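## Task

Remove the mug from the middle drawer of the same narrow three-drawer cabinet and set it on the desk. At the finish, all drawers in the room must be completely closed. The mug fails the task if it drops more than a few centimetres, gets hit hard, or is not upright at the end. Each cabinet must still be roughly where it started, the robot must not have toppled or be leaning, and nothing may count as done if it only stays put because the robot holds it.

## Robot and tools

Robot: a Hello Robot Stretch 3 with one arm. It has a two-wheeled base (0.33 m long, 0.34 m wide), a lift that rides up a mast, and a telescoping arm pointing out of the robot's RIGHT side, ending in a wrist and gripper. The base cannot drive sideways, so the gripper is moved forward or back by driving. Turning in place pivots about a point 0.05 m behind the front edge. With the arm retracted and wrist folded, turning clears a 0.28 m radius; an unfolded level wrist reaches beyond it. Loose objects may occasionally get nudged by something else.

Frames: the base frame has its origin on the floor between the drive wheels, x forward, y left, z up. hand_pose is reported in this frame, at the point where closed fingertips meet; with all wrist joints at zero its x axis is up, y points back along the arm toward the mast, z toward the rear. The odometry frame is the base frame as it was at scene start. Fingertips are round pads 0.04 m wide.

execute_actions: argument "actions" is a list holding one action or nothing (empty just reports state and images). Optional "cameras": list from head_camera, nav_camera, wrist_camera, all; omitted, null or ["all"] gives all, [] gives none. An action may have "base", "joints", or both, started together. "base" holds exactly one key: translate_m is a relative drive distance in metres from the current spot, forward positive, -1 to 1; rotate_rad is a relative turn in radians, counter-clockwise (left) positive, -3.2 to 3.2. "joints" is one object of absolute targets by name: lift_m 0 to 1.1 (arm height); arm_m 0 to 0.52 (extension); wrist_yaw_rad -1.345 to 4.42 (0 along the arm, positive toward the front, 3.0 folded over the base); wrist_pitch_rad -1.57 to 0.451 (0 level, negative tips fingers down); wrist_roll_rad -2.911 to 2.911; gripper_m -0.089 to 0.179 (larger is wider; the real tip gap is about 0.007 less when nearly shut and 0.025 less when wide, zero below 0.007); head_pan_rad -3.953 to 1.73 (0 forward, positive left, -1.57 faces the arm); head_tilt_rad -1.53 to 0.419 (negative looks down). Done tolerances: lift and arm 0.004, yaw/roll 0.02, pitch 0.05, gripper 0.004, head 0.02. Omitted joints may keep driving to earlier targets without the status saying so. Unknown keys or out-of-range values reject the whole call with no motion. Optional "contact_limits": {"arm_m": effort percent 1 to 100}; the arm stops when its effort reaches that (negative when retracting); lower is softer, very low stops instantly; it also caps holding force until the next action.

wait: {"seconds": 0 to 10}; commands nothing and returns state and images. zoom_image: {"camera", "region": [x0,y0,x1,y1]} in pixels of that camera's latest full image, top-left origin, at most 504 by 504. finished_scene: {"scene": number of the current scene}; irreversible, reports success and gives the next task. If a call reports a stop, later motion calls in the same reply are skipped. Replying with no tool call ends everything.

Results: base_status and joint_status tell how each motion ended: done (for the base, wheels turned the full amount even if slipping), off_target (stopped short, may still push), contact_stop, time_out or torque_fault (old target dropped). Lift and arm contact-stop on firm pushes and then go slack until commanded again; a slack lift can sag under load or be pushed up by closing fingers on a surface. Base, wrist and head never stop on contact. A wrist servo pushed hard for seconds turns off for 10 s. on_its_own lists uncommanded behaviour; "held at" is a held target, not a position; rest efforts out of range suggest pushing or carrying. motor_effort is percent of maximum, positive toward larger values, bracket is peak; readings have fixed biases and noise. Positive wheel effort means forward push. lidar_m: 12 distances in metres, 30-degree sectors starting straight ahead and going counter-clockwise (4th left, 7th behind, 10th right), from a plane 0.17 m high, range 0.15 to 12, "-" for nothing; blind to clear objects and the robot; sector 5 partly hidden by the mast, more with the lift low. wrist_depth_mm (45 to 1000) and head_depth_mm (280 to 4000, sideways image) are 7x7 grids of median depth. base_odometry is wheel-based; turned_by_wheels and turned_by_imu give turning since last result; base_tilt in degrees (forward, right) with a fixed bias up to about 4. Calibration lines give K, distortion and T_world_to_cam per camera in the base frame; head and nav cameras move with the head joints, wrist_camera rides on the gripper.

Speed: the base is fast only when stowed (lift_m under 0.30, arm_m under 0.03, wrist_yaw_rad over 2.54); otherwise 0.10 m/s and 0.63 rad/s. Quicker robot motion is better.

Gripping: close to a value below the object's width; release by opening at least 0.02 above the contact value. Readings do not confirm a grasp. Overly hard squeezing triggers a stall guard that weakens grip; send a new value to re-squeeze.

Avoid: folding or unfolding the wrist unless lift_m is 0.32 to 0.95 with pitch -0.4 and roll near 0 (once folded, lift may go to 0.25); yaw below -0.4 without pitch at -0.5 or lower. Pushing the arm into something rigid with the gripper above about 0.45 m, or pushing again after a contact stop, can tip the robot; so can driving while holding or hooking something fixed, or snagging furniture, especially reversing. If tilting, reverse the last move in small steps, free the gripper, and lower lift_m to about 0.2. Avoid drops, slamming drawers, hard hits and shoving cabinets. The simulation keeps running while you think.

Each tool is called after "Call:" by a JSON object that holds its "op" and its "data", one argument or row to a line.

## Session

Call:
{"op": "execute_actions", "data": {
  "actions": []
}}

Scene clock: 0.00 s.
base_odometry: x=+0.000 y=+0.000 heading=+0.000 (m, m, rad; odometry frame)
turned_by_wheels: +0.000 (rad since the last result)
turned_by_imu: +0.000 (rad since the last result)
base_tilt: forward=-1.6 right=-1.5 (deg)
lidar_m: 1.77 1.70 1.78 2.14 1.51 1.55 2.96 2.65 2.38 1.75 1.21 1.26
head_depth_mm: 2037 2166 2186 2187 2168 2184 2174 / 2025 2094 2064 2064 2083 2073 2059 / 1950 1969 1963 1971 1958 1952 1917 / 1858 1868 1857 1849 1846 1847 1840 / 1784 1763 1747 1752 1759 1749 1733 / 1698 1683 1692 1684 1686 1676 1679 / 1617 1614 1617 1609 1602 1597 1597
base_status: not commanded
joint_positions: lift_m=+0.575 arm_m=+0.003 wrist_yaw_rad=+3.000 wrist_pitch_rad=-0.457 wrist_roll_rad=-0.020 gripper_m=+0.037 head_pan_rad=-0.004 head_tilt_rad=+0.011
joint_status: not commanded
motor_effort: left_wheel=-1 right_wheel=+0 lift_m=+18 arm_m=+0 wrist_yaw_rad=+0 wrist_pitch_rad=+4 wrist_roll_rad=+0 gripper_m=+0 head_pan_rad=+1 head_tilt_rad=+2 (%)
hand_pose: x=+0.0098 y=+0.0693 z=+0.5788 quat_wxyz=(+0.208, +0.691, +0.113, +0.683) (m; base frame)
wrist_depth_mm: - - - - - - - / - - - - - - - / - - - - - - - / - - - - - - - / 920 949 - 930 963 971 943 / 773 776 - 789 801 790 829 / 667 710 679 688 699 712 702
pictures: head_camera (sideways: a quarter turn clockwise sets it upright), nav_camera (sideways: a quarter turn counterclockwise sets it upright), wrist_camera
camera_calibration (this result's frames):
head_camera: T_world_to_cam=[[0.0125107, 0.0608635, -0.998068, 1.31622], [-0.00423881, 0.99814, 0.0608148, -0.0767236], [0.999913, 0.00346979, 0.0127454, -0.0701938], [0, 0, 0, 1]] pos_world=[0.0533957, -0.00328521, 1.31924]
nav_camera: T_world_to_cam=[[-0.0591025, -0.0450506, 0.997235, -1.25053], [-0.0427486, -0.997951, -0.0476165, 0.116387], [0.997336, -0.0454447, 0.0570555, -0.119007], [0, 0, 0, 1]] pos_world=[0.0497559, 0.0544031, 1.2594]
wrist_camera: T_world_to_cam=[[0.992161, -0.120802, 0.031977, -0.0259495], [-0.0483473, -0.607047, -0.793194, 0.533133], [0.115231, 0.78543, -0.60813, 0.457537], [0, 0, 0, 1]] pos_world=[-0.00120067, -0.038861, 0.701949]
Images, in order (width x height): head_camera 896x504, nav_camera 672x504, wrist_camera 644x364.

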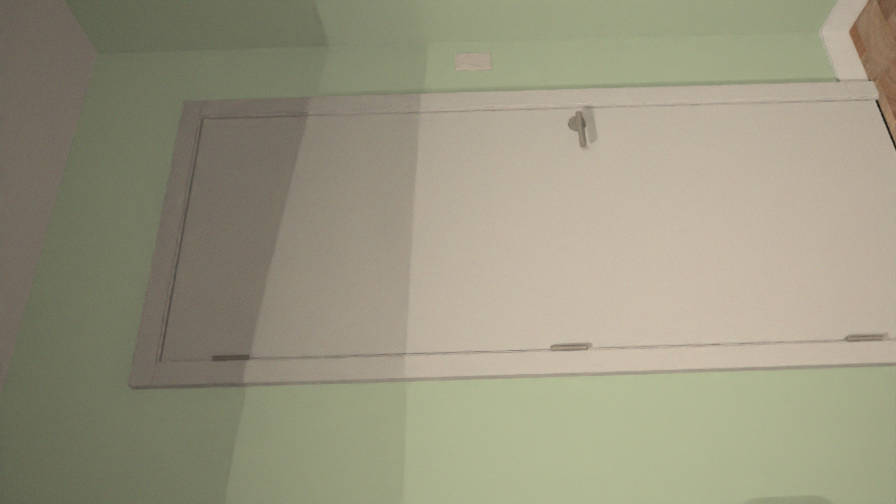

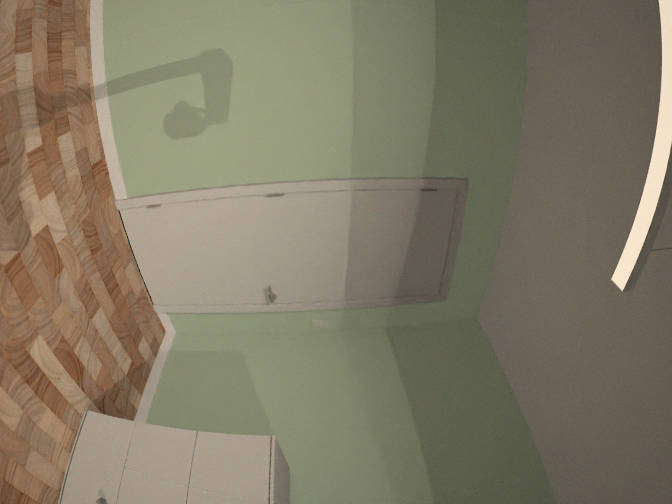

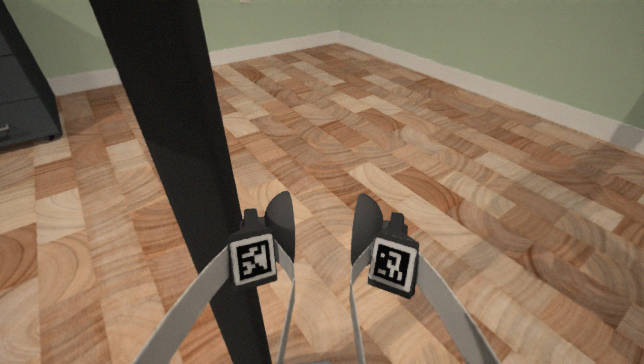

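Call:
{"op": "execute_actions", "data": {
  "actions": [
    {"joints": {"head_pan_rad": -0.9, "head_tilt_rad": -0.5, "lift_m": 0.45}}
  ],
  "cameras": ["head_camera", "nav_camera"]
}}

Call:
{"op": "execute_actions", "data": {
  "actions": [
    {"joints": {"head_pan_rad": -2.4, "head_tilt_rad": -0.35, "lift_m": 0.29}}
  ],
  "cameras": ["head_camera", "nav_camera"]
}}

Scene clock: 2.80 s.
base_odometry: x=+0.000 y=+0.000 heading=+0.000 (m, m, rad; odometry frame)
turned_by_wheels: +0.000 (rad since the last result)
turned_by_imu: -0.001 (rad since the last result)
base_tilt: forward=-1.6 right=-1.5 (deg)
lidar_m: 1.77 1.70 1.78 2.13 1.51 1.56 2.96 2.66 2.38 1.75 1.21 1.26
head_depth_mm: 1385 1451 1158 1263 1397 1521 1305 / 1405 1467 1176 1295 1433 1536 1310 / 1429 1493 1195 1315 1462 1566 1323 / 1444 1507 1222 1339 1495 1589 1327 / 1473 1539 1238 1364 1523 1610 1338 / 1491 1581 1253 1393 1562 1619 1339 / 1520 1625 1305 1995 2023 1610 1346
base_status: not commanded
joint_positions: lift_m=+0.450 arm_m=+0.003 wrist_yaw_rad=+3.000 wrist_pitch_rad=-0.458 wrist_roll_rad=-0.020 gripper_m=+0.037 head_pan_rad=-0.893 head_tilt_rad=-0.493
joint_status: all done
motor_effort: left_wheel=-1(1) right_wheel=+0(1) lift_m=+14(16) arm_m=+0(0) wrist_yaw_rad=+0(1) wrist_pitch_rad=+5(4) wrist_roll_rad=+0(0) gripper_m=+1(0) head_pan_rad=-5(47) head_tilt_rad=-2(22) (%)
hand_pose: x=+0.0098 y=+0.0693 z=+0.4542 quat_wxyz=(+0.208, +0.691, +0.113, +0.683) (m; base frame)
wrist_depth_mm: - - - - - - - / - - - - - - - / - - - - - - - / 910 920 944 928 938 959 983 / 751 776 - 784 775 796 797 / 635 645 - 650 644 669 671 / 574 562 - 593 574 590 585
pictures: head_camera (sideways: a quarter turn clockwise sets it upright), nav_camera (sideways: a quarter turn counterclockwise sets it upright)
camera_calibration (this result's frames):
head_camera: T_world_to_cam=[[-0.248184, 0.405299, -0.879851, 1.16327], [0.791564, 0.608424, 0.0569878, -0.0765562], [0.558419, -0.682314, -0.471821, 0.563197], [0, 0, 0, 1]] pos_world=[0.0348045, -0.0406182, 1.2936]
nav_camera: T_world_to_cam=[[0.234502, -0.363359, 0.901653, -1.12725], [-0.813351, -0.581329, -0.0227347, 0.0886708], [0.532419, -0.728029, -0.431861, 0.520219], [0, 0, 0, 1]] pos_world=[0.0594886, 0.0206853, 1.24307]
Images, in order (width x height): head_camera 896x504, nav_camera 672x504.

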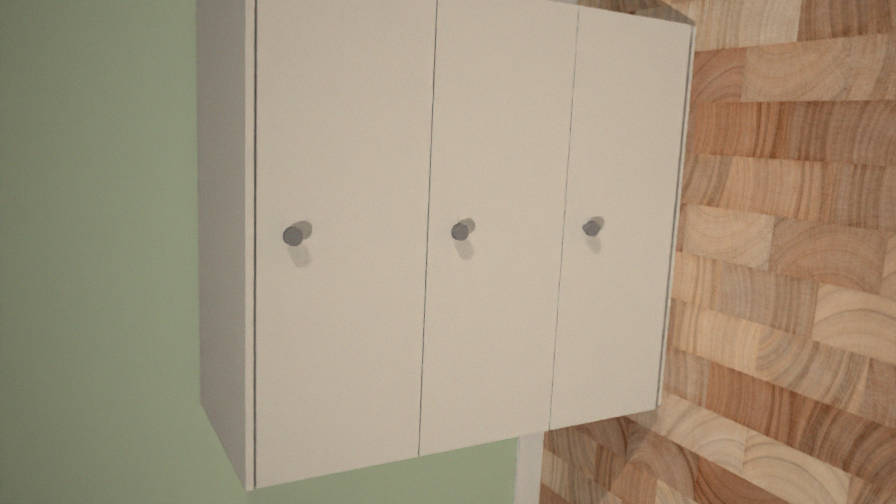

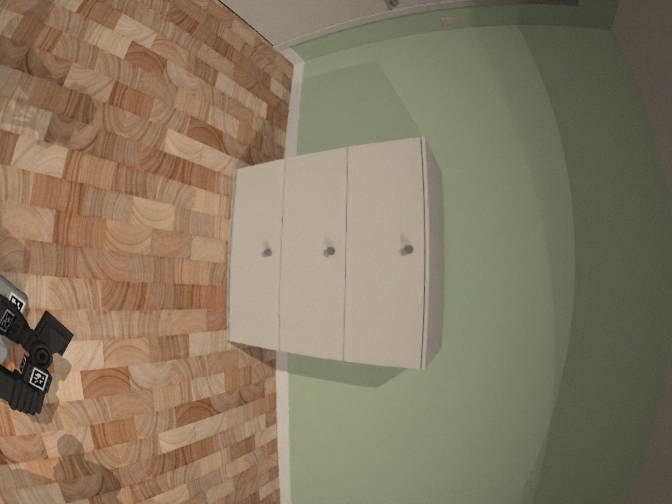

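Scene clock: 5.10 s.
base_odometry: x=+0.000 y=+0.000 heading=+0.000 (m, m, rad; odometry frame)
turned_by_wheels: +0.000 (rad since the last result)
turned_by_imu: -0.001 (rad since the last result)
base_tilt: forward=-1.5 right=-1.6 (deg)
lidar_m: 1.77 1.71 1.77 2.14 1.52 1.55 2.96 2.66 2.38 1.75 1.21 1.25
head_depth_mm: 2533 2680 2856 2984 2367 1799 1460 / 2564 2731 2898 3035 2389 1810 1461 / 2613 2810 2991 3105 2383 1819 1468 / 2701 2859 3016 3069 2404 1817 1467 / 2737 2930 2959 2632 2424 1835 1476 / 2806 3007 3173 3011 2437 1857 1487 / 2800 2918 2987 3037 2459 1869 1493
base_status: not commanded
joint_positions: lift_m=+0.290 arm_m=+0.003 wrist_yaw_rad=+3.000 wrist_pitch_rad=-0.458 wrist_roll_rad=-0.020 gripper_m=+0.037 head_pan_rad=-2.393 head_tilt_rad=-0.359
joint_status: all done
motor_effort: left_wheel=-1(1) right_wheel=-1(0) lift_m=+14(14) arm_m=+0(0) wrist_yaw_rad=+0(0) wrist_pitch_rad=+5(4) wrist_roll_rad=+0(0) gripper_m=+0(0) head_pan_rad=-4(47) head_tilt_rad=+4(14) (%)
hand_pose: x=+0.0098 y=+0.0693 z=+0.2941 quat_wxyz=(+0.208, +0.691, +0.114, +0.683) (m; base frame)
wrist_depth_mm: - - - - - - - / - - - - - - - / 845 807 856 842 908 840 888 / 655 658 662 662 689 678 683 / 543 551 - 558 559 559 557 / 462 - - - 463 469 484 / - - - - 412 416 420
pictures: head_camera (sideways: a quarter turn clockwise sets it upright), nav_camera (sideways: a quarter turn counterclockwise sets it upright)
camera_calibration (this result's frames):
head_camera: T_world_to_cam=[[0.297443, 0.193273, -0.934972, 1.23187], [0.668642, -0.7412, 0.0594978, -0.0790844], [-0.681503, -0.642859, -0.349695, 0.411838], [0, 0, 0, 1]] pos_world=[-0.0328621, -0.0319499, 1.30048]
nav_camera: T_world_to_cam=[[-0.254711, -0.174925, 0.951064, -1.18875], [-0.640031, 0.767755, -0.0302011, 0.0973387], [-0.724902, -0.616403, -0.307514, 0.366066], [0, 0, 0, 1]] pos_world=[0.0248727, -0.0570311, 1.24609]
Images, in order (width x height): head_camera 896x504, nav_camera 672x504.

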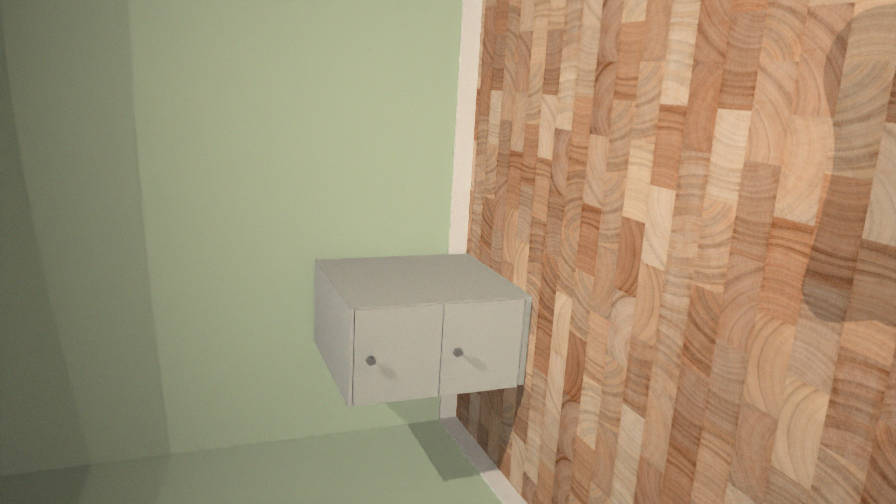

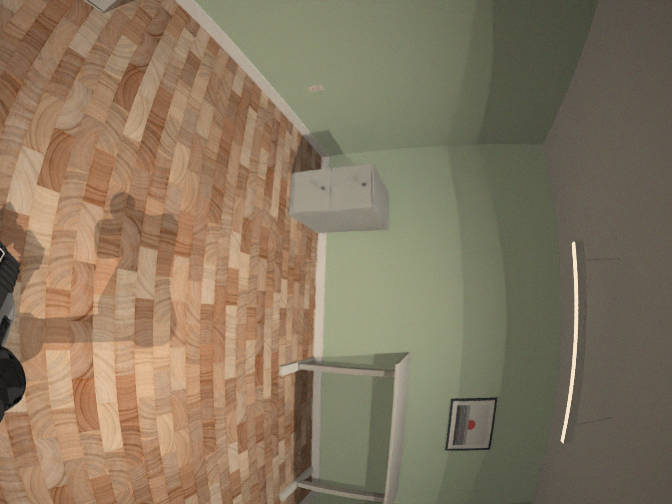

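Call:
{"op": "execute_actions", "data": {
  "actions": [
    {"base": {"rotate_rad": 2.3}, "joints": {"head_pan_rad": 0.0, "head_tilt_rad": -0.55}}
  ],
  "cameras": ["head_camera", "nav_camera"]
}}

Scene clock: 8.70 s.
base_odometry: x=+0.000 y=+0.000 heading=+2.300 (m, m, rad; odometry frame)
turned_by_wheels: +2.300 (rad since the last result)
turned_by_imu: +2.297 (rad since the last result)
base_tilt: forward=-1.7 right=-1.7 (deg)
lidar_m: 1.52 2.30 2.66 2.49 2.04 1.22 1.21 1.34 1.72 1.70 1.91 2.07
head_depth_mm: 1698 1846 2020 2190 1841 1503 1270 / 1723 1876 2066 2229 1843 1512 1272 / 1741 1912 2059 2201 1859 1509 1281 / 1785 1951 2050 1725 1844 1521 1286 / 1813 1979 2090 1765 1885 1531 1296 / 1838 2031 2217 2341 1896 1531 1304 / 1882 2077 2298 2423 1904 1551 1303
base_status: done
joint_positions: lift_m=+0.290 arm_m=+0.003 wrist_yaw_rad=+3.000 wrist_pitch_rad=-0.458 wrist_roll_rad=-0.020 gripper_m=+0.037 head_pan_rad=-0.007 head_tilt_rad=-0.543
joint_status: all done
motor_effort: left_wheel=-2(7) right_wheel=+2(11) lift_m=+13(13) arm_m=+0(0) wrist_yaw_rad=+1(0) wrist_pitch_rad=+4(4) wrist_roll_rad=+0(0) gripper_m=+0(0) head_pan_rad=+4(46) head_tilt_rad=-2(15) (%)
hand_pose: x=+0.0098 y=+0.0692 z=+0.2941 quat_wxyz=(+0.208, +0.691, +0.114, +0.683) (m; base frame)
wrist_depth_mm: - - - - - - - / - - - - - - - / 845 822 847 849 855 881 870 / 641 647 669 658 666 668 689 / 539 531 - 556 561 557 555 / 453 - - - 448 473 482 / - - - - 411 413 417
pictures: head_camera (sideways: a quarter turn clockwise sets it upright), nav_camera (sideways: a quarter turn counterclockwise sets it upright)
camera_calibration (this result's frames):
head_camera: T_world_to_cam=[[-0.514186, 0.0645424, -0.855246, 1.13281], [0.0324667, 0.997915, 0.0557896, -0.0703622], [0.857064, 0.000919235, -0.51521, 0.617831], [0, 0, 0, 1]] pos_world=[0.0552391, -0.0034667, 1.29107]
nav_camera: T_world_to_cam=[[0.47419, -0.04861, 0.879079, -1.09926], [-0.0654814, -0.997656, -0.0198451, 0.0803454], [0.877984, -0.048153, -0.476262, 0.575887], [0, 0, 0, 1]] pos_world=[0.0209028, 0.0544526, 1.24221]
Images, in order (width x height): head_camera 896x504, nav_camera 672x504.

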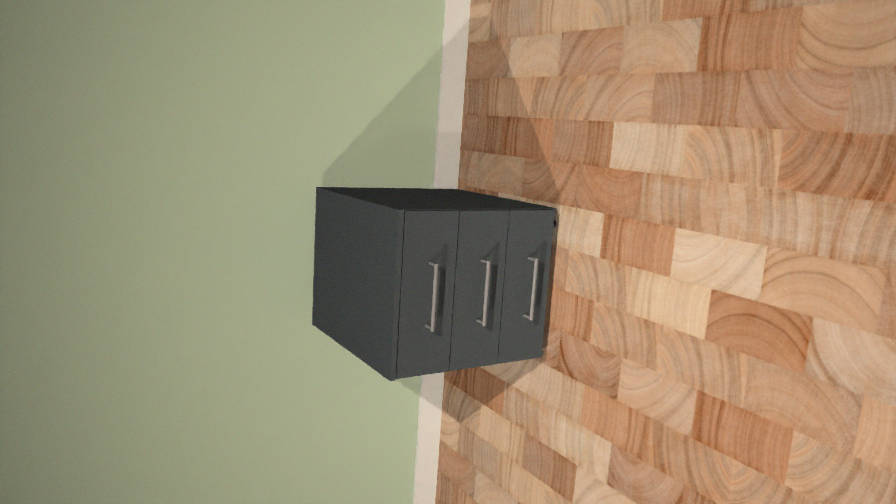

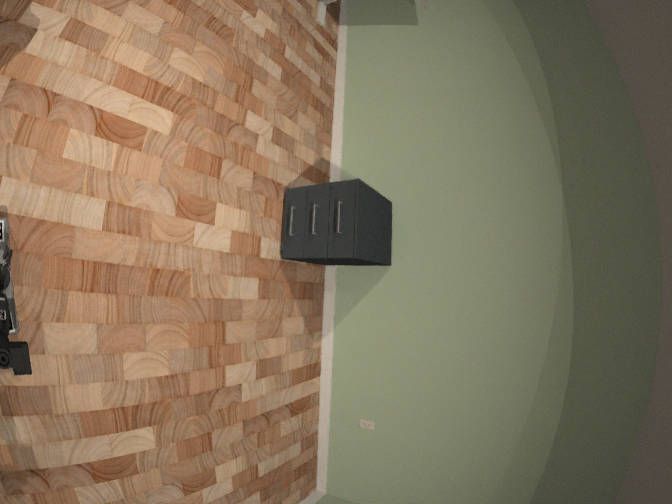

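Call:
{"op": "execute_actions", "data": {
  "actions": [
    {"base": {"rotate_rad": 0.365}}
  ],
  "cameras": []
}}

Call:
{"op": "execute_actions", "data": {
  "actions": [
    {"base": {"translate_m": 0.865}, "joints": {"head_pan_rad": 0.6, "head_tilt_rad": -0.3}}
  ],
  "cameras": ["head_camera"]
}}

Call:
{"op": "execute_actions", "data": {
  "actions": [
    {"base": {"rotate_rad": 0.985}, "joints": {"head_pan_rad": -1.57, "head_tilt_rad": -0.9}}
  ],
  "cameras": ["head_camera", "nav_camera"]
}}

Scene clock: 19.03 s.
base_odometry: x=+0.000 y=+0.000 heading=+2.665 (m, m, rad; odometry frame)
turned_by_wheels: +0.365 (rad since the last result)
turned_by_imu: +0.364 (rad since the last result)
base_tilt: forward=-1.5 right=-1.6 (deg)
lidar_m: 1.57 3.01 2.65 2.33 1.74 1.21 1.26 1.76 1.71 1.79 2.12 1.52
head_depth_mm: 1773 1906 1995 1637 1765 1508 1272 / 1847 2016 2163 1744 1824 1516 1283 / 1951 2123 2348 2405 1851 1521 1285 / 2058 2266 2497 2424 1870 1528 1291 / 2160 2409 2680 2439 1881 1541 1291 / 2331 2564 2879 2435 1883 1539 1297 / 2478 2765 3063 2466 1902 1545 1300
base_status: done
joint_positions: lift_m=+0.290 arm_m=+0.003 wrist_yaw_rad=+3.000 wrist_pitch_rad=-0.458 wrist_roll_rad=-0.020 gripper_m=+0.037 head_pan_rad=-0.007 head_tilt_rad=-0.543
joint_status: not commanded
motor_effort: left_wheel=-2(8) right_wheel=+2(8) lift_m=+13(13) arm_m=+0(0) wrist_yaw_rad=+1(0) wrist_pitch_rad=+4(4) wrist_roll_rad=+0(0) gripper_m=+0(1) head_pan_rad=+4(3) head_tilt_rad=-3(2) (%)
hand_pose: x=+0.0098 y=+0.0692 z=+0.2941 quat_wxyz=(+0.208, +0.691, +0.114, +0.683) (m; base frame)
wrist_depth_mm: - - - - - - - / - - - - - - - / 844 836 829 858 861 893 876 / 647 668 660 664 679 674 676 / 547 549 - 557 556 561 567 / 470 - - - 457 472 474 / - - - - 408 416 416
pictures: none
No camera images: the call's "cameras" was empty. Leave "cameras" out to get every camera's image.

Scene clock: 23.57 s.
base_odometry: x=-0.769 y=+0.397 heading=+2.665 (m, m, rad; odometry frame)
turned_by_wheels: +0.000 (rad since the last result)
turned_by_imu: -0.001 (rad since the last result)
base_tilt: forward=-1.6 right=-1.6 (deg)
lidar_m: 1.40 1.96 2.17 2.45 2.50 1.96 2.04 2.23 2.16 1.84 0.79 0.76
head_depth_mm: 1750 1829 1900 1996 2084 1914 1517 / 2018 2105 2209 2316 2347 1923 1527 / 2344 2496 2573 2789 2571 1924 1534 / 2456 2593 2643 2832 2522 1962 1539 / 2361 2478 2517 2763 2653 1937 1544 / 2265 2395 2445 2620 2650 1970 1555 / 2186 2272 2318 2547 2581 1977 1554
base_status: done
joint_positions: lift_m=+0.290 arm_m=+0.003 wrist_yaw_rad=+3.000 wrist_pitch_rad=-0.458 wrist_roll_rad=-0.020 gripper_m=+0.037 head_pan_rad=+0.593 head_tilt_rad=-0.309
joint_status: all done
motor_effort: left_wheel=-2(4) right_wheel=+1(8) lift_m=+13(14) arm_m=-1(0) wrist_yaw_rad=+0(0) wrist_pitch_rad=+4(4) wrist_roll_rad=+0(0) gripper_m=+0(0) head_pan_rad=+4(43) head_tilt_rad=+3(16) (%)
hand_pose: x=+0.0098 y=+0.0692 z=+0.2941 quat_wxyz=(+0.208, +0.691, +0.114, +0.683) (m; base frame)
wrist_depth_mm: - - - - - - - / - - - - - - - / 822 844 847 861 858 845 862 / 652 651 651 666 668 689 686 / 540 551 - 546 559 561 566 / 469 - - - 464 472 480 / - - - - 414 413 416
pictures: head_camera (sideways: a quarter turn clockwise sets it upright)
camera_calibration (this result's frames):
head_camera: T_world_to_cam=[[-0.284501, -0.118291, -0.95135, 1.2568], [-0.548064, 0.83427, 0.0601651, -0.0725351], [0.786565, 0.538517, -0.302182, 0.341048], [0, 0, 0, 1]] pos_world=[0.0495512, 0.0255222, 1.30308]
Images, in order (width x height): head_camera 896x504.

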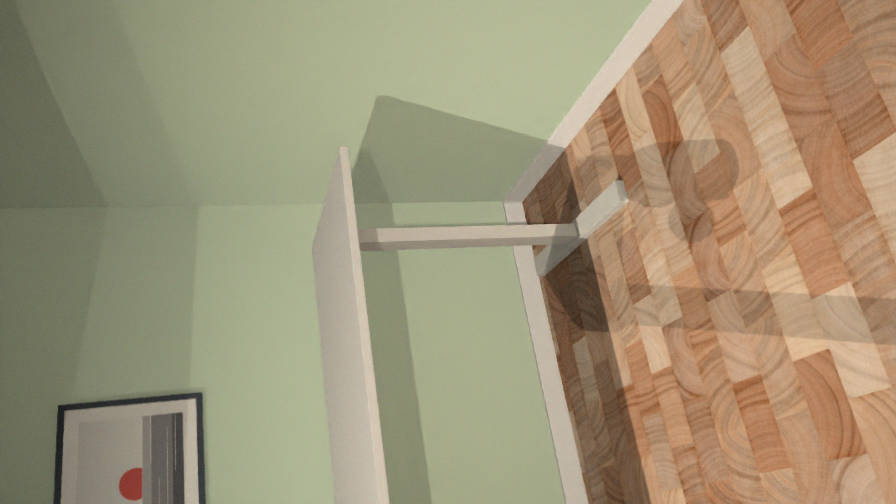

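Scene clock: 25.40 s.
base_odometry: x=-0.769 y=+0.397 heading=-2.633 (m, m, rad; odometry frame)
turned_by_wheels: +0.985 (rad since the last result)
turned_by_imu: +0.984 (rad since the last result)
base_tilt: forward=-1.6 right=-1.7 (deg)
lidar_m: 2.18 2.45 2.55 1.96 2.00 2.26 2.16 1.99 1.40 0.76 0.78 1.82
head_depth_mm: 1240 1435 1707 1592 1397 1238 1114 / 1229 1393 1192 1509 1399 1244 1151 / 1220 1332 1118 1161 1381 1243 1157 / 1219 1332 1126 1153 1361 1252 1157 / 1219 1326 1129 1143 1385 1260 1129 / 1209 1399 1627 1621 1419 1259 1132 / 1209 1401 1639 1634 1429 1267 1138
base_status: done
joint_positions: lift_m=+0.290 arm_m=+0.003 wrist_yaw_rad=+3.000 wrist_pitch_rad=-0.458 wrist_roll_rad=-0.020 gripper_m=+0.037 head_pan_rad=-1.563 head_tilt_rad=-0.889
joint_status: all done
motor_effort: left_wheel=-2(6) right_wheel=+2(8) lift_m=+13(15) arm_m=-1(1) wrist_yaw_rad=+0(0) wrist_pitch_rad=+5(4) wrist_roll_rad=+0(0) gripper_m=+1(1) head_pan_rad=-4(49) head_tilt_rad=-4(26) (%)
hand_pose: x=+0.0098 y=+0.0692 z=+0.2941 quat_wxyz=(+0.208, +0.691, +0.114, +0.683) (m; base frame)
wrist_depth_mm: - - - - - - - / - - - - - - - / 823 855 836 856 864 863 893 / 647 660 667 675 676 682 667 / 549 539 - 554 556 560 557 / 466 - - - 451 471 476 / - - - - 407 414 414
pictures: head_camera (sideways: a quarter turn clockwise sets it upright), nav_camera (sideways: a quarter turn counterclockwise sets it upright)
camera_calibration (this result's frames):
head_camera: T_world_to_cam=[[0.0547053, 0.774391, -0.630337, 0.836195], [0.99843, -0.0348133, 0.0438816, -0.0607291], [0.0120374, -0.631748, -0.77508, 0.961015], [0, 0, 0, 1]] pos_world=[0.00332134, -0.0425366, 1.27461]
nav_camera: T_world_to_cam=[[-0.039294, -0.744605, 0.666348, -0.818829], [-0.998557, 0.0536996, 0.00112216, 0.058736], [-0.0366182, -0.665342, -0.74564, 0.931888], [0, 0, 0, 1]] pos_world=[0.0606002, 0.0071664, 1.24041]
Images, in order (width x height): head_camera 896x504, nav_camera 672x504.

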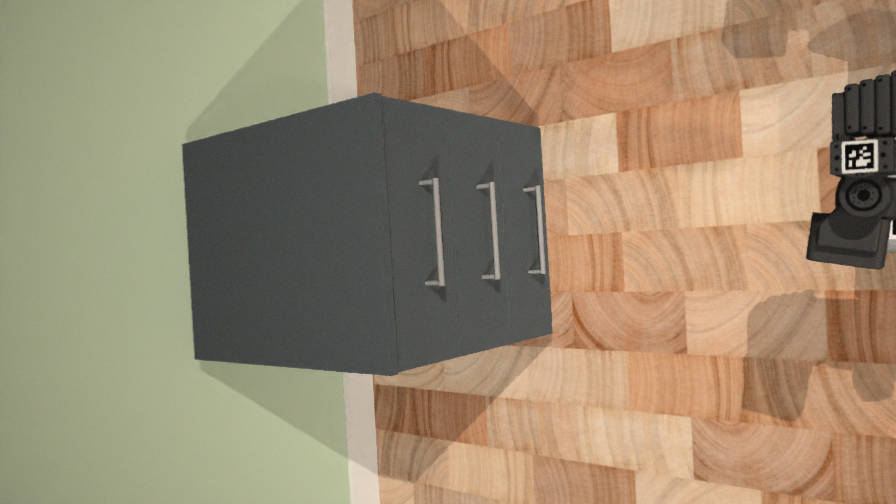

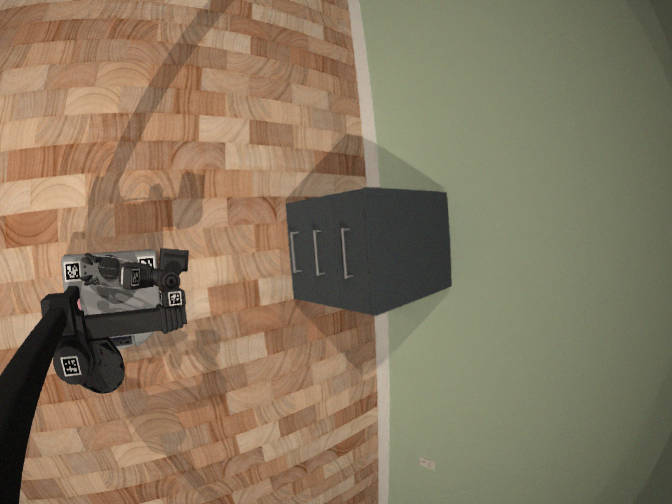

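Call:
{"op": "execute_actions", "data": {
  "actions": [
    {"base": {"rotate_rad": 0.05}, "joints": {"lift_m": 0.33, "wrist_yaw_rad": 0.0, "wrist_pitch_rad": -0.4, "gripper_m": 0.06, "arm_m": 0.1}}
  ],
  "cameras": []
}}

Call:
{"op": "execute_actions", "data": {
  "actions": [
    {"joints": {"wrist_pitch_rad": 0.0, "wrist_roll_rad": 1.57, "lift_m": 0.185, "arm_m": 0.2, "head_tilt_rad": -1.0}}
  ],
  "cameras": ["head_camera", "wrist_camera"]
}}

Scene clock: 29.47 s.
base_odometry: x=-0.769 y=+0.397 heading=-2.584 (m, m, rad; odometry frame)
turned_by_wheels: +0.050 (rad since the last result)
turned_by_imu: +0.049 (rad since the last result)
base_tilt: forward=-1.6 right=-1.7 (deg)
lidar_m: 2.17 2.45 2.51 1.96 2.02 2.24 2.16 1.88 0.79 0.76 1.38 1.91
head_depth_mm: 1217 1410 1662 1602 1391 1239 1111 / 1219 1348 1110 1154 1375 1262 - / 1218 1321 1115 1157 1371 1290 1108 / 1224 1327 1122 1159 1389 1254 1127 / 1220 1355 1157 1198 1384 1258 1132 / 1224 1424 1674 1638 1433 1263 1137 / 1223 1413 1689 1632 1436 1267 1134
base_status: done
joint_positions: lift_m=+0.330 arm_m=+0.100 wrist_yaw_rad=+0.003 wrist_pitch_rad=-0.420 wrist_roll_rad=-0.020 gripper_m=+0.060 head_pan_rad=-1.563 head_tilt_rad=-0.889
joint_status: all done
motor_effort: left_wheel=-2(7) right_wheel=+2(8) lift_m=+24(24) arm_m=+3(4) wrist_yaw_rad=-4(5) wrist_pitch_rad=+6(6) wrist_roll_rad=+0(0) gripper_m=+1(76) head_pan_rad=-3(4) head_tilt_rad=-3(4) (%)
hand_pose: x=-0.0209 y=-0.4688 z=+0.3419 quat_wxyz=(+0.699, +0.150, -0.684, -0.145) (m; base frame)
wrist_depth_mm: 958 943 383 382 380 391 890 / - - 429 423 420 961 980 / 972 969 466 470 464 963 - / 755 766 545 526 522 803 798 / 611 627 619 598 583 630 655 / 519 526 520 527 523 536 552 / 446 459 464 462 471 471 472
pictures: none
No camera images: the call's "cameras" was empty. Leave "cameras" out to get every camera's image.

Scene clock: 31.63 s.
base_odometry: x=-0.769 y=+0.397 heading=-2.584 (m, m, rad; odometry frame)
turned_by_wheels: +0.000 (rad since the last result)
turned_by_imu: -0.001 (rad since the last result)
base_tilt: forward=-1.6 right=-1.6 (deg)
lidar_m: 2.18 2.45 2.51 1.95 2.02 2.24 2.16 1.88 0.79 0.76 1.39 1.90
head_depth_mm: 1279 1510 1675 1482 1330 1203 1110 / 1263 1177 1060 1420 1336 1204 - / 1271 1160 1066 1331 1375 1198 - / 1277 1166 1069 1334 1359 1219 1123 / 1279 1197 1069 1446 1352 1219 1113 / 1282 1512 1687 1514 1354 1226 1119 / 1281 1513 1693 1525 1360 1226 1122
base_status: not commanded
joint_positions: lift_m=+0.185 arm_m=+0.200 wrist_yaw_rad=+0.002 wrist_pitch_rad=-0.024 wrist_roll_rad=+1.570 gripper_m=+0.060 head_pan_rad=-1.563 head_tilt_rad=-0.987
joint_status: all done
motor_effort: left_wheel=-2(2) right_wheel=+2(2) lift_m=+14(21) arm_m=+3(3) wrist_yaw_rad=-3(3) wrist_pitch_rad=+7(6) wrist_roll_rad=+0(3) gripper_m=+0(1) head_pan_rad=-4(4) head_tilt_rad=-5(12) (%)
hand_pose: x=-0.0208 y=-0.6003 z=+0.2935 quat_wxyz=(+0.001, +0.001, -1.000, -0.012) (m; base frame)
wrist_depth_mm: 814 296 302 303 306 303 310 / 845 304 309 309 315 315 316 / 920 316 320 323 322 326 327 / 936 324 332 331 335 336 322 / 960 341 339 339 347 352 324 / - 354 360 364 368 367 325 / - - 369 - 664 418 324
pictures: head_camera (sideways: a quarter turn clockwise sets it upright), wrist_camera
camera_calibration (this result's frames):
head_camera: T_world_to_cam=[[0.0544294, 0.832544, -0.551278, 0.733195], [0.998454, -0.039144, 0.0394648, -0.0549737], [0.011277, -0.552574, -0.833388, 1.03683], [0, 0, 0, 1]] pos_world=[0.00328914, -0.0396453, 1.27044]
wrist_camera: T_world_to_cam=[[-0.0194854, 0.0198189, -0.999614, 0.298807], [0.980334, 0.196757, -0.0152086, 0.174427], [0.196379, -0.980252, -0.023263, -0.416365], [0, 0, 0, 1]] pos_world=[-0.0834085, -0.448385, 0.291659]
Images, in order (width x height): head_camera 896x504, wrist_camera 644x364.

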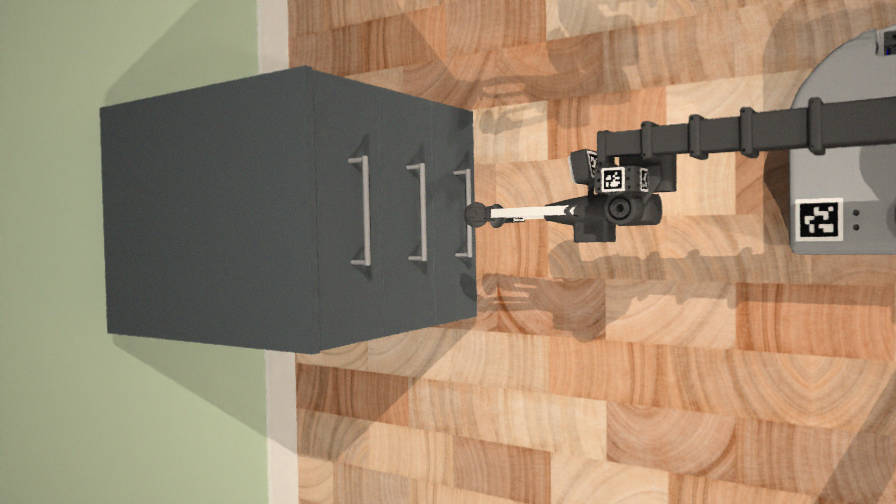

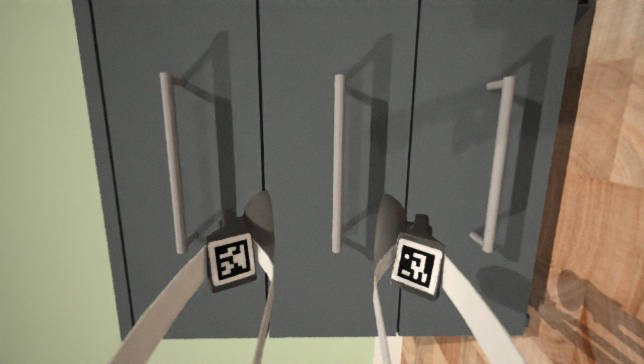

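Call:
{"op": "execute_actions", "data": {
  "actions": [
    {"joints": {"lift_m": 0.168, "arm_m": 0.28}}
  ],
  "cameras": ["wrist_camera"]
}}

Scene clock: 34.63 s.
base_odometry: x=-0.769 y=+0.397 heading=-2.584 (m, m, rad; odometry frame)
turned_by_wheels: +0.000 (rad since the last result)
turned_by_imu: -0.001 (rad since the last result)
base_tilt: forward=-1.6 right=-1.6 (deg)
lidar_m: 2.18 2.45 2.51 1.96 2.02 2.23 2.16 1.88 0.79 0.76 1.39 1.91
head_depth_mm: 1278 1516 1661 1482 1327 1199 1112 / 1262 1173 1060 1415 1329 1210 - / 1267 1162 1063 1330 1378 1212 - / 1283 1165 1069 1332 1340 1218 1125 / 1282 1199 1072 1432 1348 1216 1110 / 1281 1511 1684 1507 1348 1223 1114 / 1281 1513 1686 1523 1361 1228 1117
base_status: not commanded
joint_positions: lift_m=+0.168 arm_m=+0.280 wrist_yaw_rad=+0.002 wrist_pitch_rad=-0.024 wrist_roll_rad=+1.570 gripper_m=+0.060 head_pan_rad=-1.563 head_tilt_rad=-0.987
joint_status: all done
motor_effort: left_wheel=-2(1) right_wheel=+2(2) lift_m=+13(13) arm_m=+3(5) wrist_yaw_rad=-2(3) wrist_pitch_rad=+7(7) wrist_roll_rad=+0(0) gripper_m=+0(0) head_pan_rad=-4(5) head_tilt_rad=-5(4) (%)
hand_pose: x=-0.0209 y=-0.6803 z=+0.2766 quat_wxyz=(+0.001, +0.001, -1.000, -0.012) (m; base frame)
wrist_depth_mm: 222 221 225 226 228 230 233 / 227 226 232 235 236 236 237 / 235 238 238 241 241 243 249 / 243 246 248 249 253 254 258 / 255 255 253 258 259 262 270 / 265 264 270 268 275 272 278 / 277 274 277 277 283 283 290
pictures: wrist_camera
camera_calibration (this result's frames):
wrist_camera: T_world_to_cam=[[-0.0192774, 0.0193738, -0.999626, 0.28322], [0.980358, 0.196646, -0.0150947, 0.189831], [0.19628, -0.980283, -0.0227841, -0.495337], [0, 0, 0, 1]] pos_world=[-0.0834177, -0.528387, 0.274694]
Images, in order (width x height): wrist_camera 644x364.

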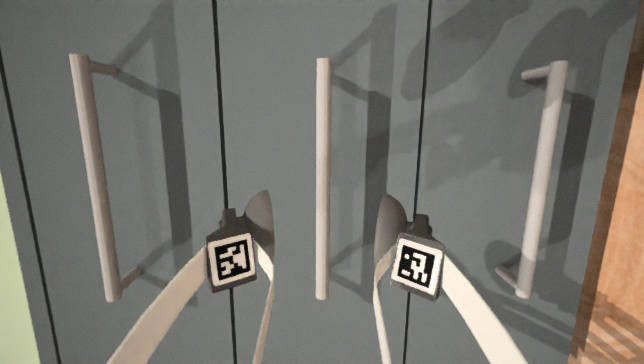

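Call:
{"op": "execute_actions", "data": {
  "actions": [
    {"joints": {"arm_m": 0.35}, "contact_limits": {"arm_m": 8}}
  ],
  "cameras": ["wrist_camera"]
}}

Scene clock: 37.43 s.
base_odometry: x=-0.769 y=+0.397 heading=-2.584 (m, m, rad; odometry frame)
turned_by_wheels: +0.000 (rad since the last result)
turned_by_imu: -0.001 (rad since the last result)
base_tilt: forward=-1.6 right=-1.7 (deg)
lidar_m: 2.18 2.45 2.51 1.96 2.02 2.24 2.16 1.88 0.79 0.76 1.39 1.91
head_depth_mm: 1282 1513 1662 1480 1323 1203 1112 / 1261 1180 1055 1417 1339 1216 - / 1264 1156 1064 1331 1301 1210 - / 1273 1164 1069 1331 1348 1219 1124 / 1282 1190 1068 1437 1346 1217 1113 / 1285 1524 1685 1503 1360 1227 1119 / 1282 1515 1694 1513 1360 1225 1117
base_status: not commanded
joint_positions: lift_m=+0.168 arm_m=+0.349 wrist_yaw_rad=+0.001 wrist_pitch_rad=-0.021 wrist_roll_rad=+1.570 gripper_m=+0.060 head_pan_rad=-1.563 head_tilt_rad=-0.987
joint_status: arm_m contact_stop (moved +0.069 of +0.070)
on_its_own: arm_m is slack since a contact_stop, until your next command for it
motor_effort: left_wheel=-2(2) right_wheel=+2(1) lift_m=+13(14) arm_m=+0(10) wrist_yaw_rad=-2(2) wrist_pitch_rad=+6(7) wrist_roll_rad=+0(0) gripper_m=+0(0) head_pan_rad=-4(3) head_tilt_rad=-4(5) (%)
contact_limits: arm_m 8 (drawing in: default 23, maximum 38; extending or still: default 32, maximum 52)
hand_pose: x=-0.0210 y=-0.7493 z=+0.2774 quat_wxyz=(+0.001, +0.001, -1.000, -0.011) (m; base frame)
wrist_depth_mm: 159 160 161 161 164 165 165 / 164 164 166 165 169 169 170 / 170 171 172 171 174 175 176 / 175 177 179 178 181 182 183 / 181 183 183 184 186 188 188 / 189 190 194 191 197 196 194 / 195 197 199 198 203 202 203
pictures: wrist_camera
camera_calibration (this result's frames):
wrist_camera: T_world_to_cam=[[-0.019175, 0.0164659, -0.999681, 0.283139], [0.980469, 0.196058, -0.0155772, 0.203245], [0.195739, -0.980454, -0.0199038, -0.563871], [0, 0, 0, 1]] pos_world=[-0.0834744, -0.59736, 0.274991]
Images, in order (width x height): wrist_camera 644x364.

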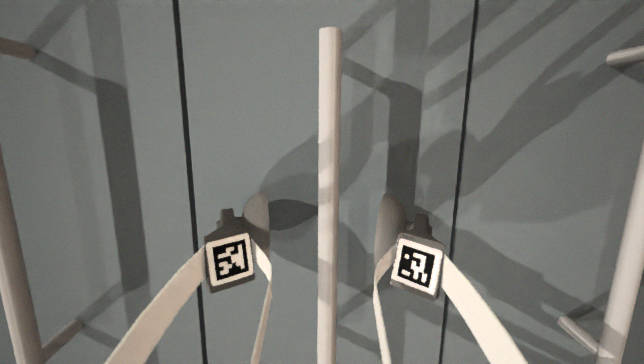

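Call:
{"op": "execute_actions", "data": {
  "actions": [
    {"joints": {"gripper_m": -0.075}}
  ],
  "cameras": []
}}

Call:
{"op": "execute_actions", "data": {
  "actions": [
    {"joints": {"arm_m": 0.30}}
  ],
  "cameras": ["head_camera", "wrist_camera"]
}}

Scene clock: 39.77 s.
base_odometry: x=-0.769 y=+0.397 heading=-2.583 (m, m, rad; odometry frame)
turned_by_wheels: +0.000 (rad since the last result)
turned_by_imu: +0.000 (rad since the last result)
base_tilt: forward=-1.6 right=-1.5 (deg)
lidar_m: 2.18 2.46 2.51 1.96 2.02 2.24 2.16 1.88 0.79 0.76 1.38 1.91
head_depth_mm: 1276 1525 1662 1488 1330 1200 1111 / 1261 1171 1060 1415 1333 1214 - / 1267 1160 1060 1302 1300 1212 - / 1270 1162 1067 1337 1339 1212 1129 / 1282 1198 1069 1438 1345 1220 1112 / 1283 1519 1695 1509 1352 1223 1115 / 1287 1520 1688 1514 1357 1225 1121
base_status: not commanded
joint_positions: lift_m=+0.168 arm_m=+0.346 wrist_yaw_rad=+0.001 wrist_pitch_rad=-0.022 wrist_roll_rad=+1.570 gripper_m=-0.074 head_pan_rad=-1.563 head_tilt_rad=-0.988
joint_status: all done
on_its_own: arm_m is slack since a contact_stop, until your next command for it
motor_effort: left_wheel=+0(3) right_wheel=+0(2) lift_m=+15(16) arm_m=+0(2) wrist_yaw_rad=-2(1) wrist_pitch_rad=+7(10) wrist_roll_rad=+0(0) gripper_m=-27(100) head_pan_rad=-4(4) head_tilt_rad=-4(4) (%)
hand_pose: x=-0.0211 y=-0.7468 z=+0.2768 quat_wxyz=(+0.001, +0.001, -1.000, -0.012) (m; base frame)
wrist_depth_mm: 161 162 161 162 164 166 167 / 166 167 166 166 169 173 174 / 171 172 172 172 174 178 179 / 176 178 179 179 182 184 186 / 183 184 185 150 187 191 191 / 191 192 193 195 196 198 198 / 197 200 200 199 202 207 207
pictures: none
No camera images: the call's "cameras" was empty. Leave "cameras" out to get every camera's image.

Scene clock: 41.20 s.
base_odometry: x=-0.769 y=+0.397 heading=-2.583 (m, m, rad; odometry frame)
turned_by_wheels: +0.000 (rad since the last result)
turned_by_imu: +0.000 (rad since the last result)
base_tilt: forward=-1.6 right=-1.6 (deg)
lidar_m: 2.17 2.45 2.51 1.96 2.02 2.23 2.16 1.89 0.79 0.76 1.39 1.90
head_depth_mm: 1279 1520 1659 1482 1328 1203 1112 / 1265 1175 1057 1417 1335 1204 - / 1269 1152 1063 1308 1303 1212 - / 1275 1160 1067 1284 1327 1215 1124 / 1280 1197 1073 1439 1350 1223 1111 / 1280 1517 1691 1515 1354 1226 1116 / 1285 1513 1702 1512 1351 1224 1119
base_status: not commanded
joint_positions: lift_m=+0.168 arm_m=+0.300 wrist_yaw_rad=+0.001 wrist_pitch_rad=-0.024 wrist_roll_rad=+1.570 gripper_m=-0.068 head_pan_rad=-1.563 head_tilt_rad=-0.988
joint_status: all done
on_its_own: gripper_m is held at -0.069, not at your -0.075, by its stall guard, which is still easing
motor_effort: left_wheel=-1(0) right_wheel=+1(1) lift_m=+16(16) arm_m=-3(9) wrist_yaw_rad=-1(0) wrist_pitch_rad=+7(7) wrist_roll_rad=+0(0) gripper_m=-25(27) head_pan_rad=-3(4) head_tilt_rad=-4(4) (%)
hand_pose: x=-0.0211 y=-0.7009 z=+0.2764 quat_wxyz=(+0.001, +0.001, -1.000, -0.012) (m; base frame)
wrist_depth_mm: 202 204 162 161 163 210 212 / 207 210 165 166 169 218 218 / 213 217 170 170 174 225 224 / 220 225 179 177 181 233 237 / 229 235 185 149 188 241 246 / 240 242 192 194 195 251 258 / 250 252 201 198 203 260 268
pictures: head_camera (sideways: a quarter turn clockwise sets it upright), wrist_camera
camera_calibration (this result's frames):
head_camera: T_world_to_cam=[[0.0545596, 0.833208, -0.550261, 0.731868], [0.998448, -0.0393546, 0.0394075, -0.0548989], [0.0111794, -0.551557, -0.834062, 1.0377], [0, 0, 0, 1]] pos_world=[0.0032824, -0.0396064, 1.27039]
wrist_camera: T_world_to_cam=[[-0.0189849, 0.0199068, -0.999622, 0.283753], [0.980536, 0.195785, -0.0147235, 0.193396], [0.195418, -0.980445, -0.0232363, -0.515497], [0, 0, 0, 1]] pos_world=[-0.0835073, -0.548929, 0.274515]
Images, in order (width x height): head_camera 896x504, wrist_camera 644x364.

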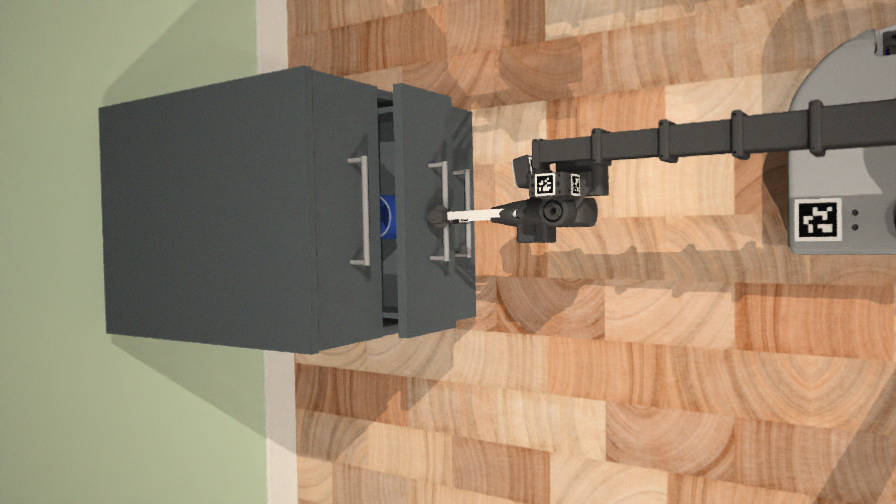

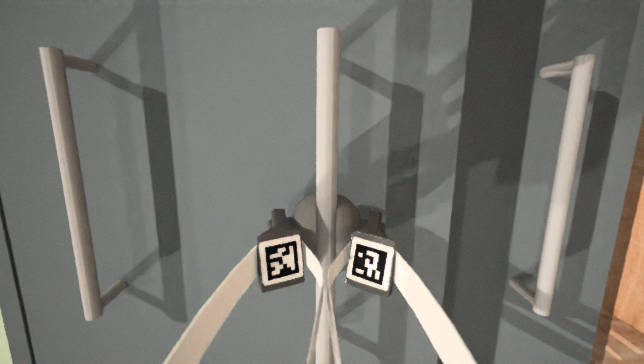

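Call:
{"op": "execute_actions", "data": {
  "actions": [
    {"joints": {"arm_m": 0.07, "gripper_m": -0.05, "head_tilt_rad": -1.05}}
  ],
  "cameras": ["head_camera", "wrist_camera"]
}}

Scene clock: 45.00 s.
base_odometry: x=-0.769 y=+0.397 heading=-2.584 (m, m, rad; odometry frame)
turned_by_wheels: +0.000 (rad since the last result)
turned_by_imu: -0.001 (rad since the last result)
base_tilt: forward=-1.6 right=-1.6 (deg)
lidar_m: 2.18 2.46 2.51 1.96 2.02 2.24 2.16 1.88 0.79 0.76 1.39 1.91
head_depth_mm: 1315 1569 1604 1445 1308 1195 1106 / 1248 1080 1093 1185 1293 1206 - / 1226 1085 1099 1181 1291 - - / 1229 1093 1098 1211 1299 1201 1108 / 1258 1120 1098 1245 1302 1204 1110 / 1321 1576 1636 1473 1325 1208 1111 / 1319 1580 1650 1470 1332 1211 1113
base_status: not commanded
joint_positions: lift_m=+0.168 arm_m=+0.070 wrist_yaw_rad=+0.000 wrist_pitch_rad=-0.026 wrist_roll_rad=+1.570 gripper_m=-0.049 head_pan_rad=-1.563 head_tilt_rad=-1.037
joint_status: all done
motor_effort: left_wheel=-1(1) right_wheel=+1(1) lift_m=+14(15) arm_m=-4(5) wrist_yaw_rad=+0(1) wrist_pitch_rad=+8(8) wrist_roll_rad=+0(0) gripper_m=-19(42) head_pan_rad=-4(4) head_tilt_rad=-4(9) (%)
hand_pose: x=-0.0214 y=-0.4708 z=+0.2758 quat_wxyz=(+0.001, +0.000, -1.000, -0.014) (m; base frame)
wrist_depth_mm: 937 422 162 161 163 422 303 / 984 439 166 167 169 444 304 / - - 172 173 175 450 306 / - - 179 178 181 457 304 / - - 186 150 187 450 303 / - - 194 193 197 447 304 / - - 201 199 204 447 308
pictures: head_camera (sideways: a quarter turn clockwise sets it upright), wrist_camera
camera_calibration (this result's frames):
head_camera: T_world_to_cam=[[0.0543643, 0.858759, -0.509488, 0.678754], [0.998462, -0.0411984, 0.0370985, -0.0518906], [0.0108686, -0.510721, -0.859678, 1.071], [0, 0, 0, 1]] pos_world=[0.0032705, -0.038041, 1.26846]
wrist_camera: T_world_to_cam=[[-0.0189648, 0.0222211, -0.999573, 0.279658], [0.980739, 0.194799, -0.014277, 0.148021], [0.194398, -0.980592, -0.0254875, -0.28936], [0, 0, 0, 1]] pos_world=[-0.0836151, -0.318792, 0.274277]
Images, in order (width x height): head_camera 896x504, wrist_camera 644x364.

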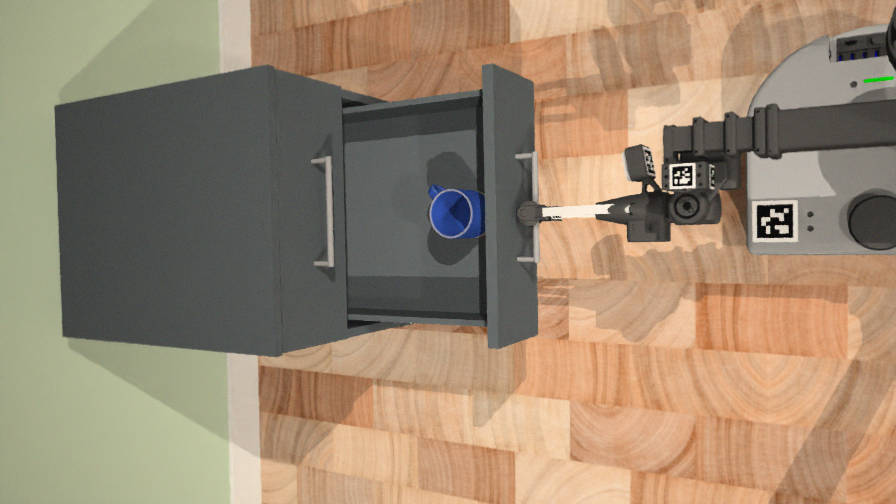

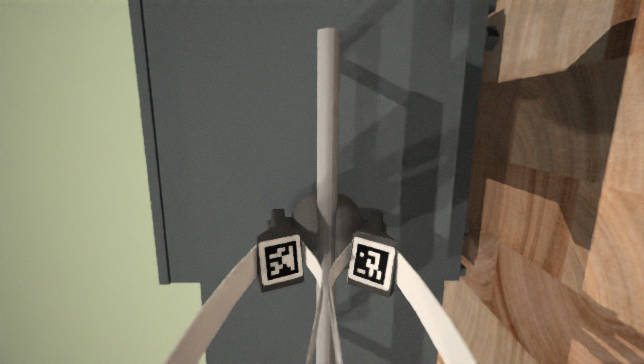

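Call:
{"op": "zoom_image", "data": {
  "camera": "head_camera",
  "region": [380, 140, 580, 290]
}}

Region (380, 140, 580, 290) of head_camera's 896x504 image, scaled by 2.520, with more detail than that image has; it fills the top 378 rows of this view, and the rest is white.

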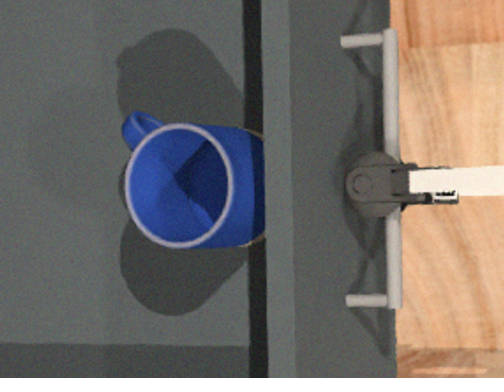

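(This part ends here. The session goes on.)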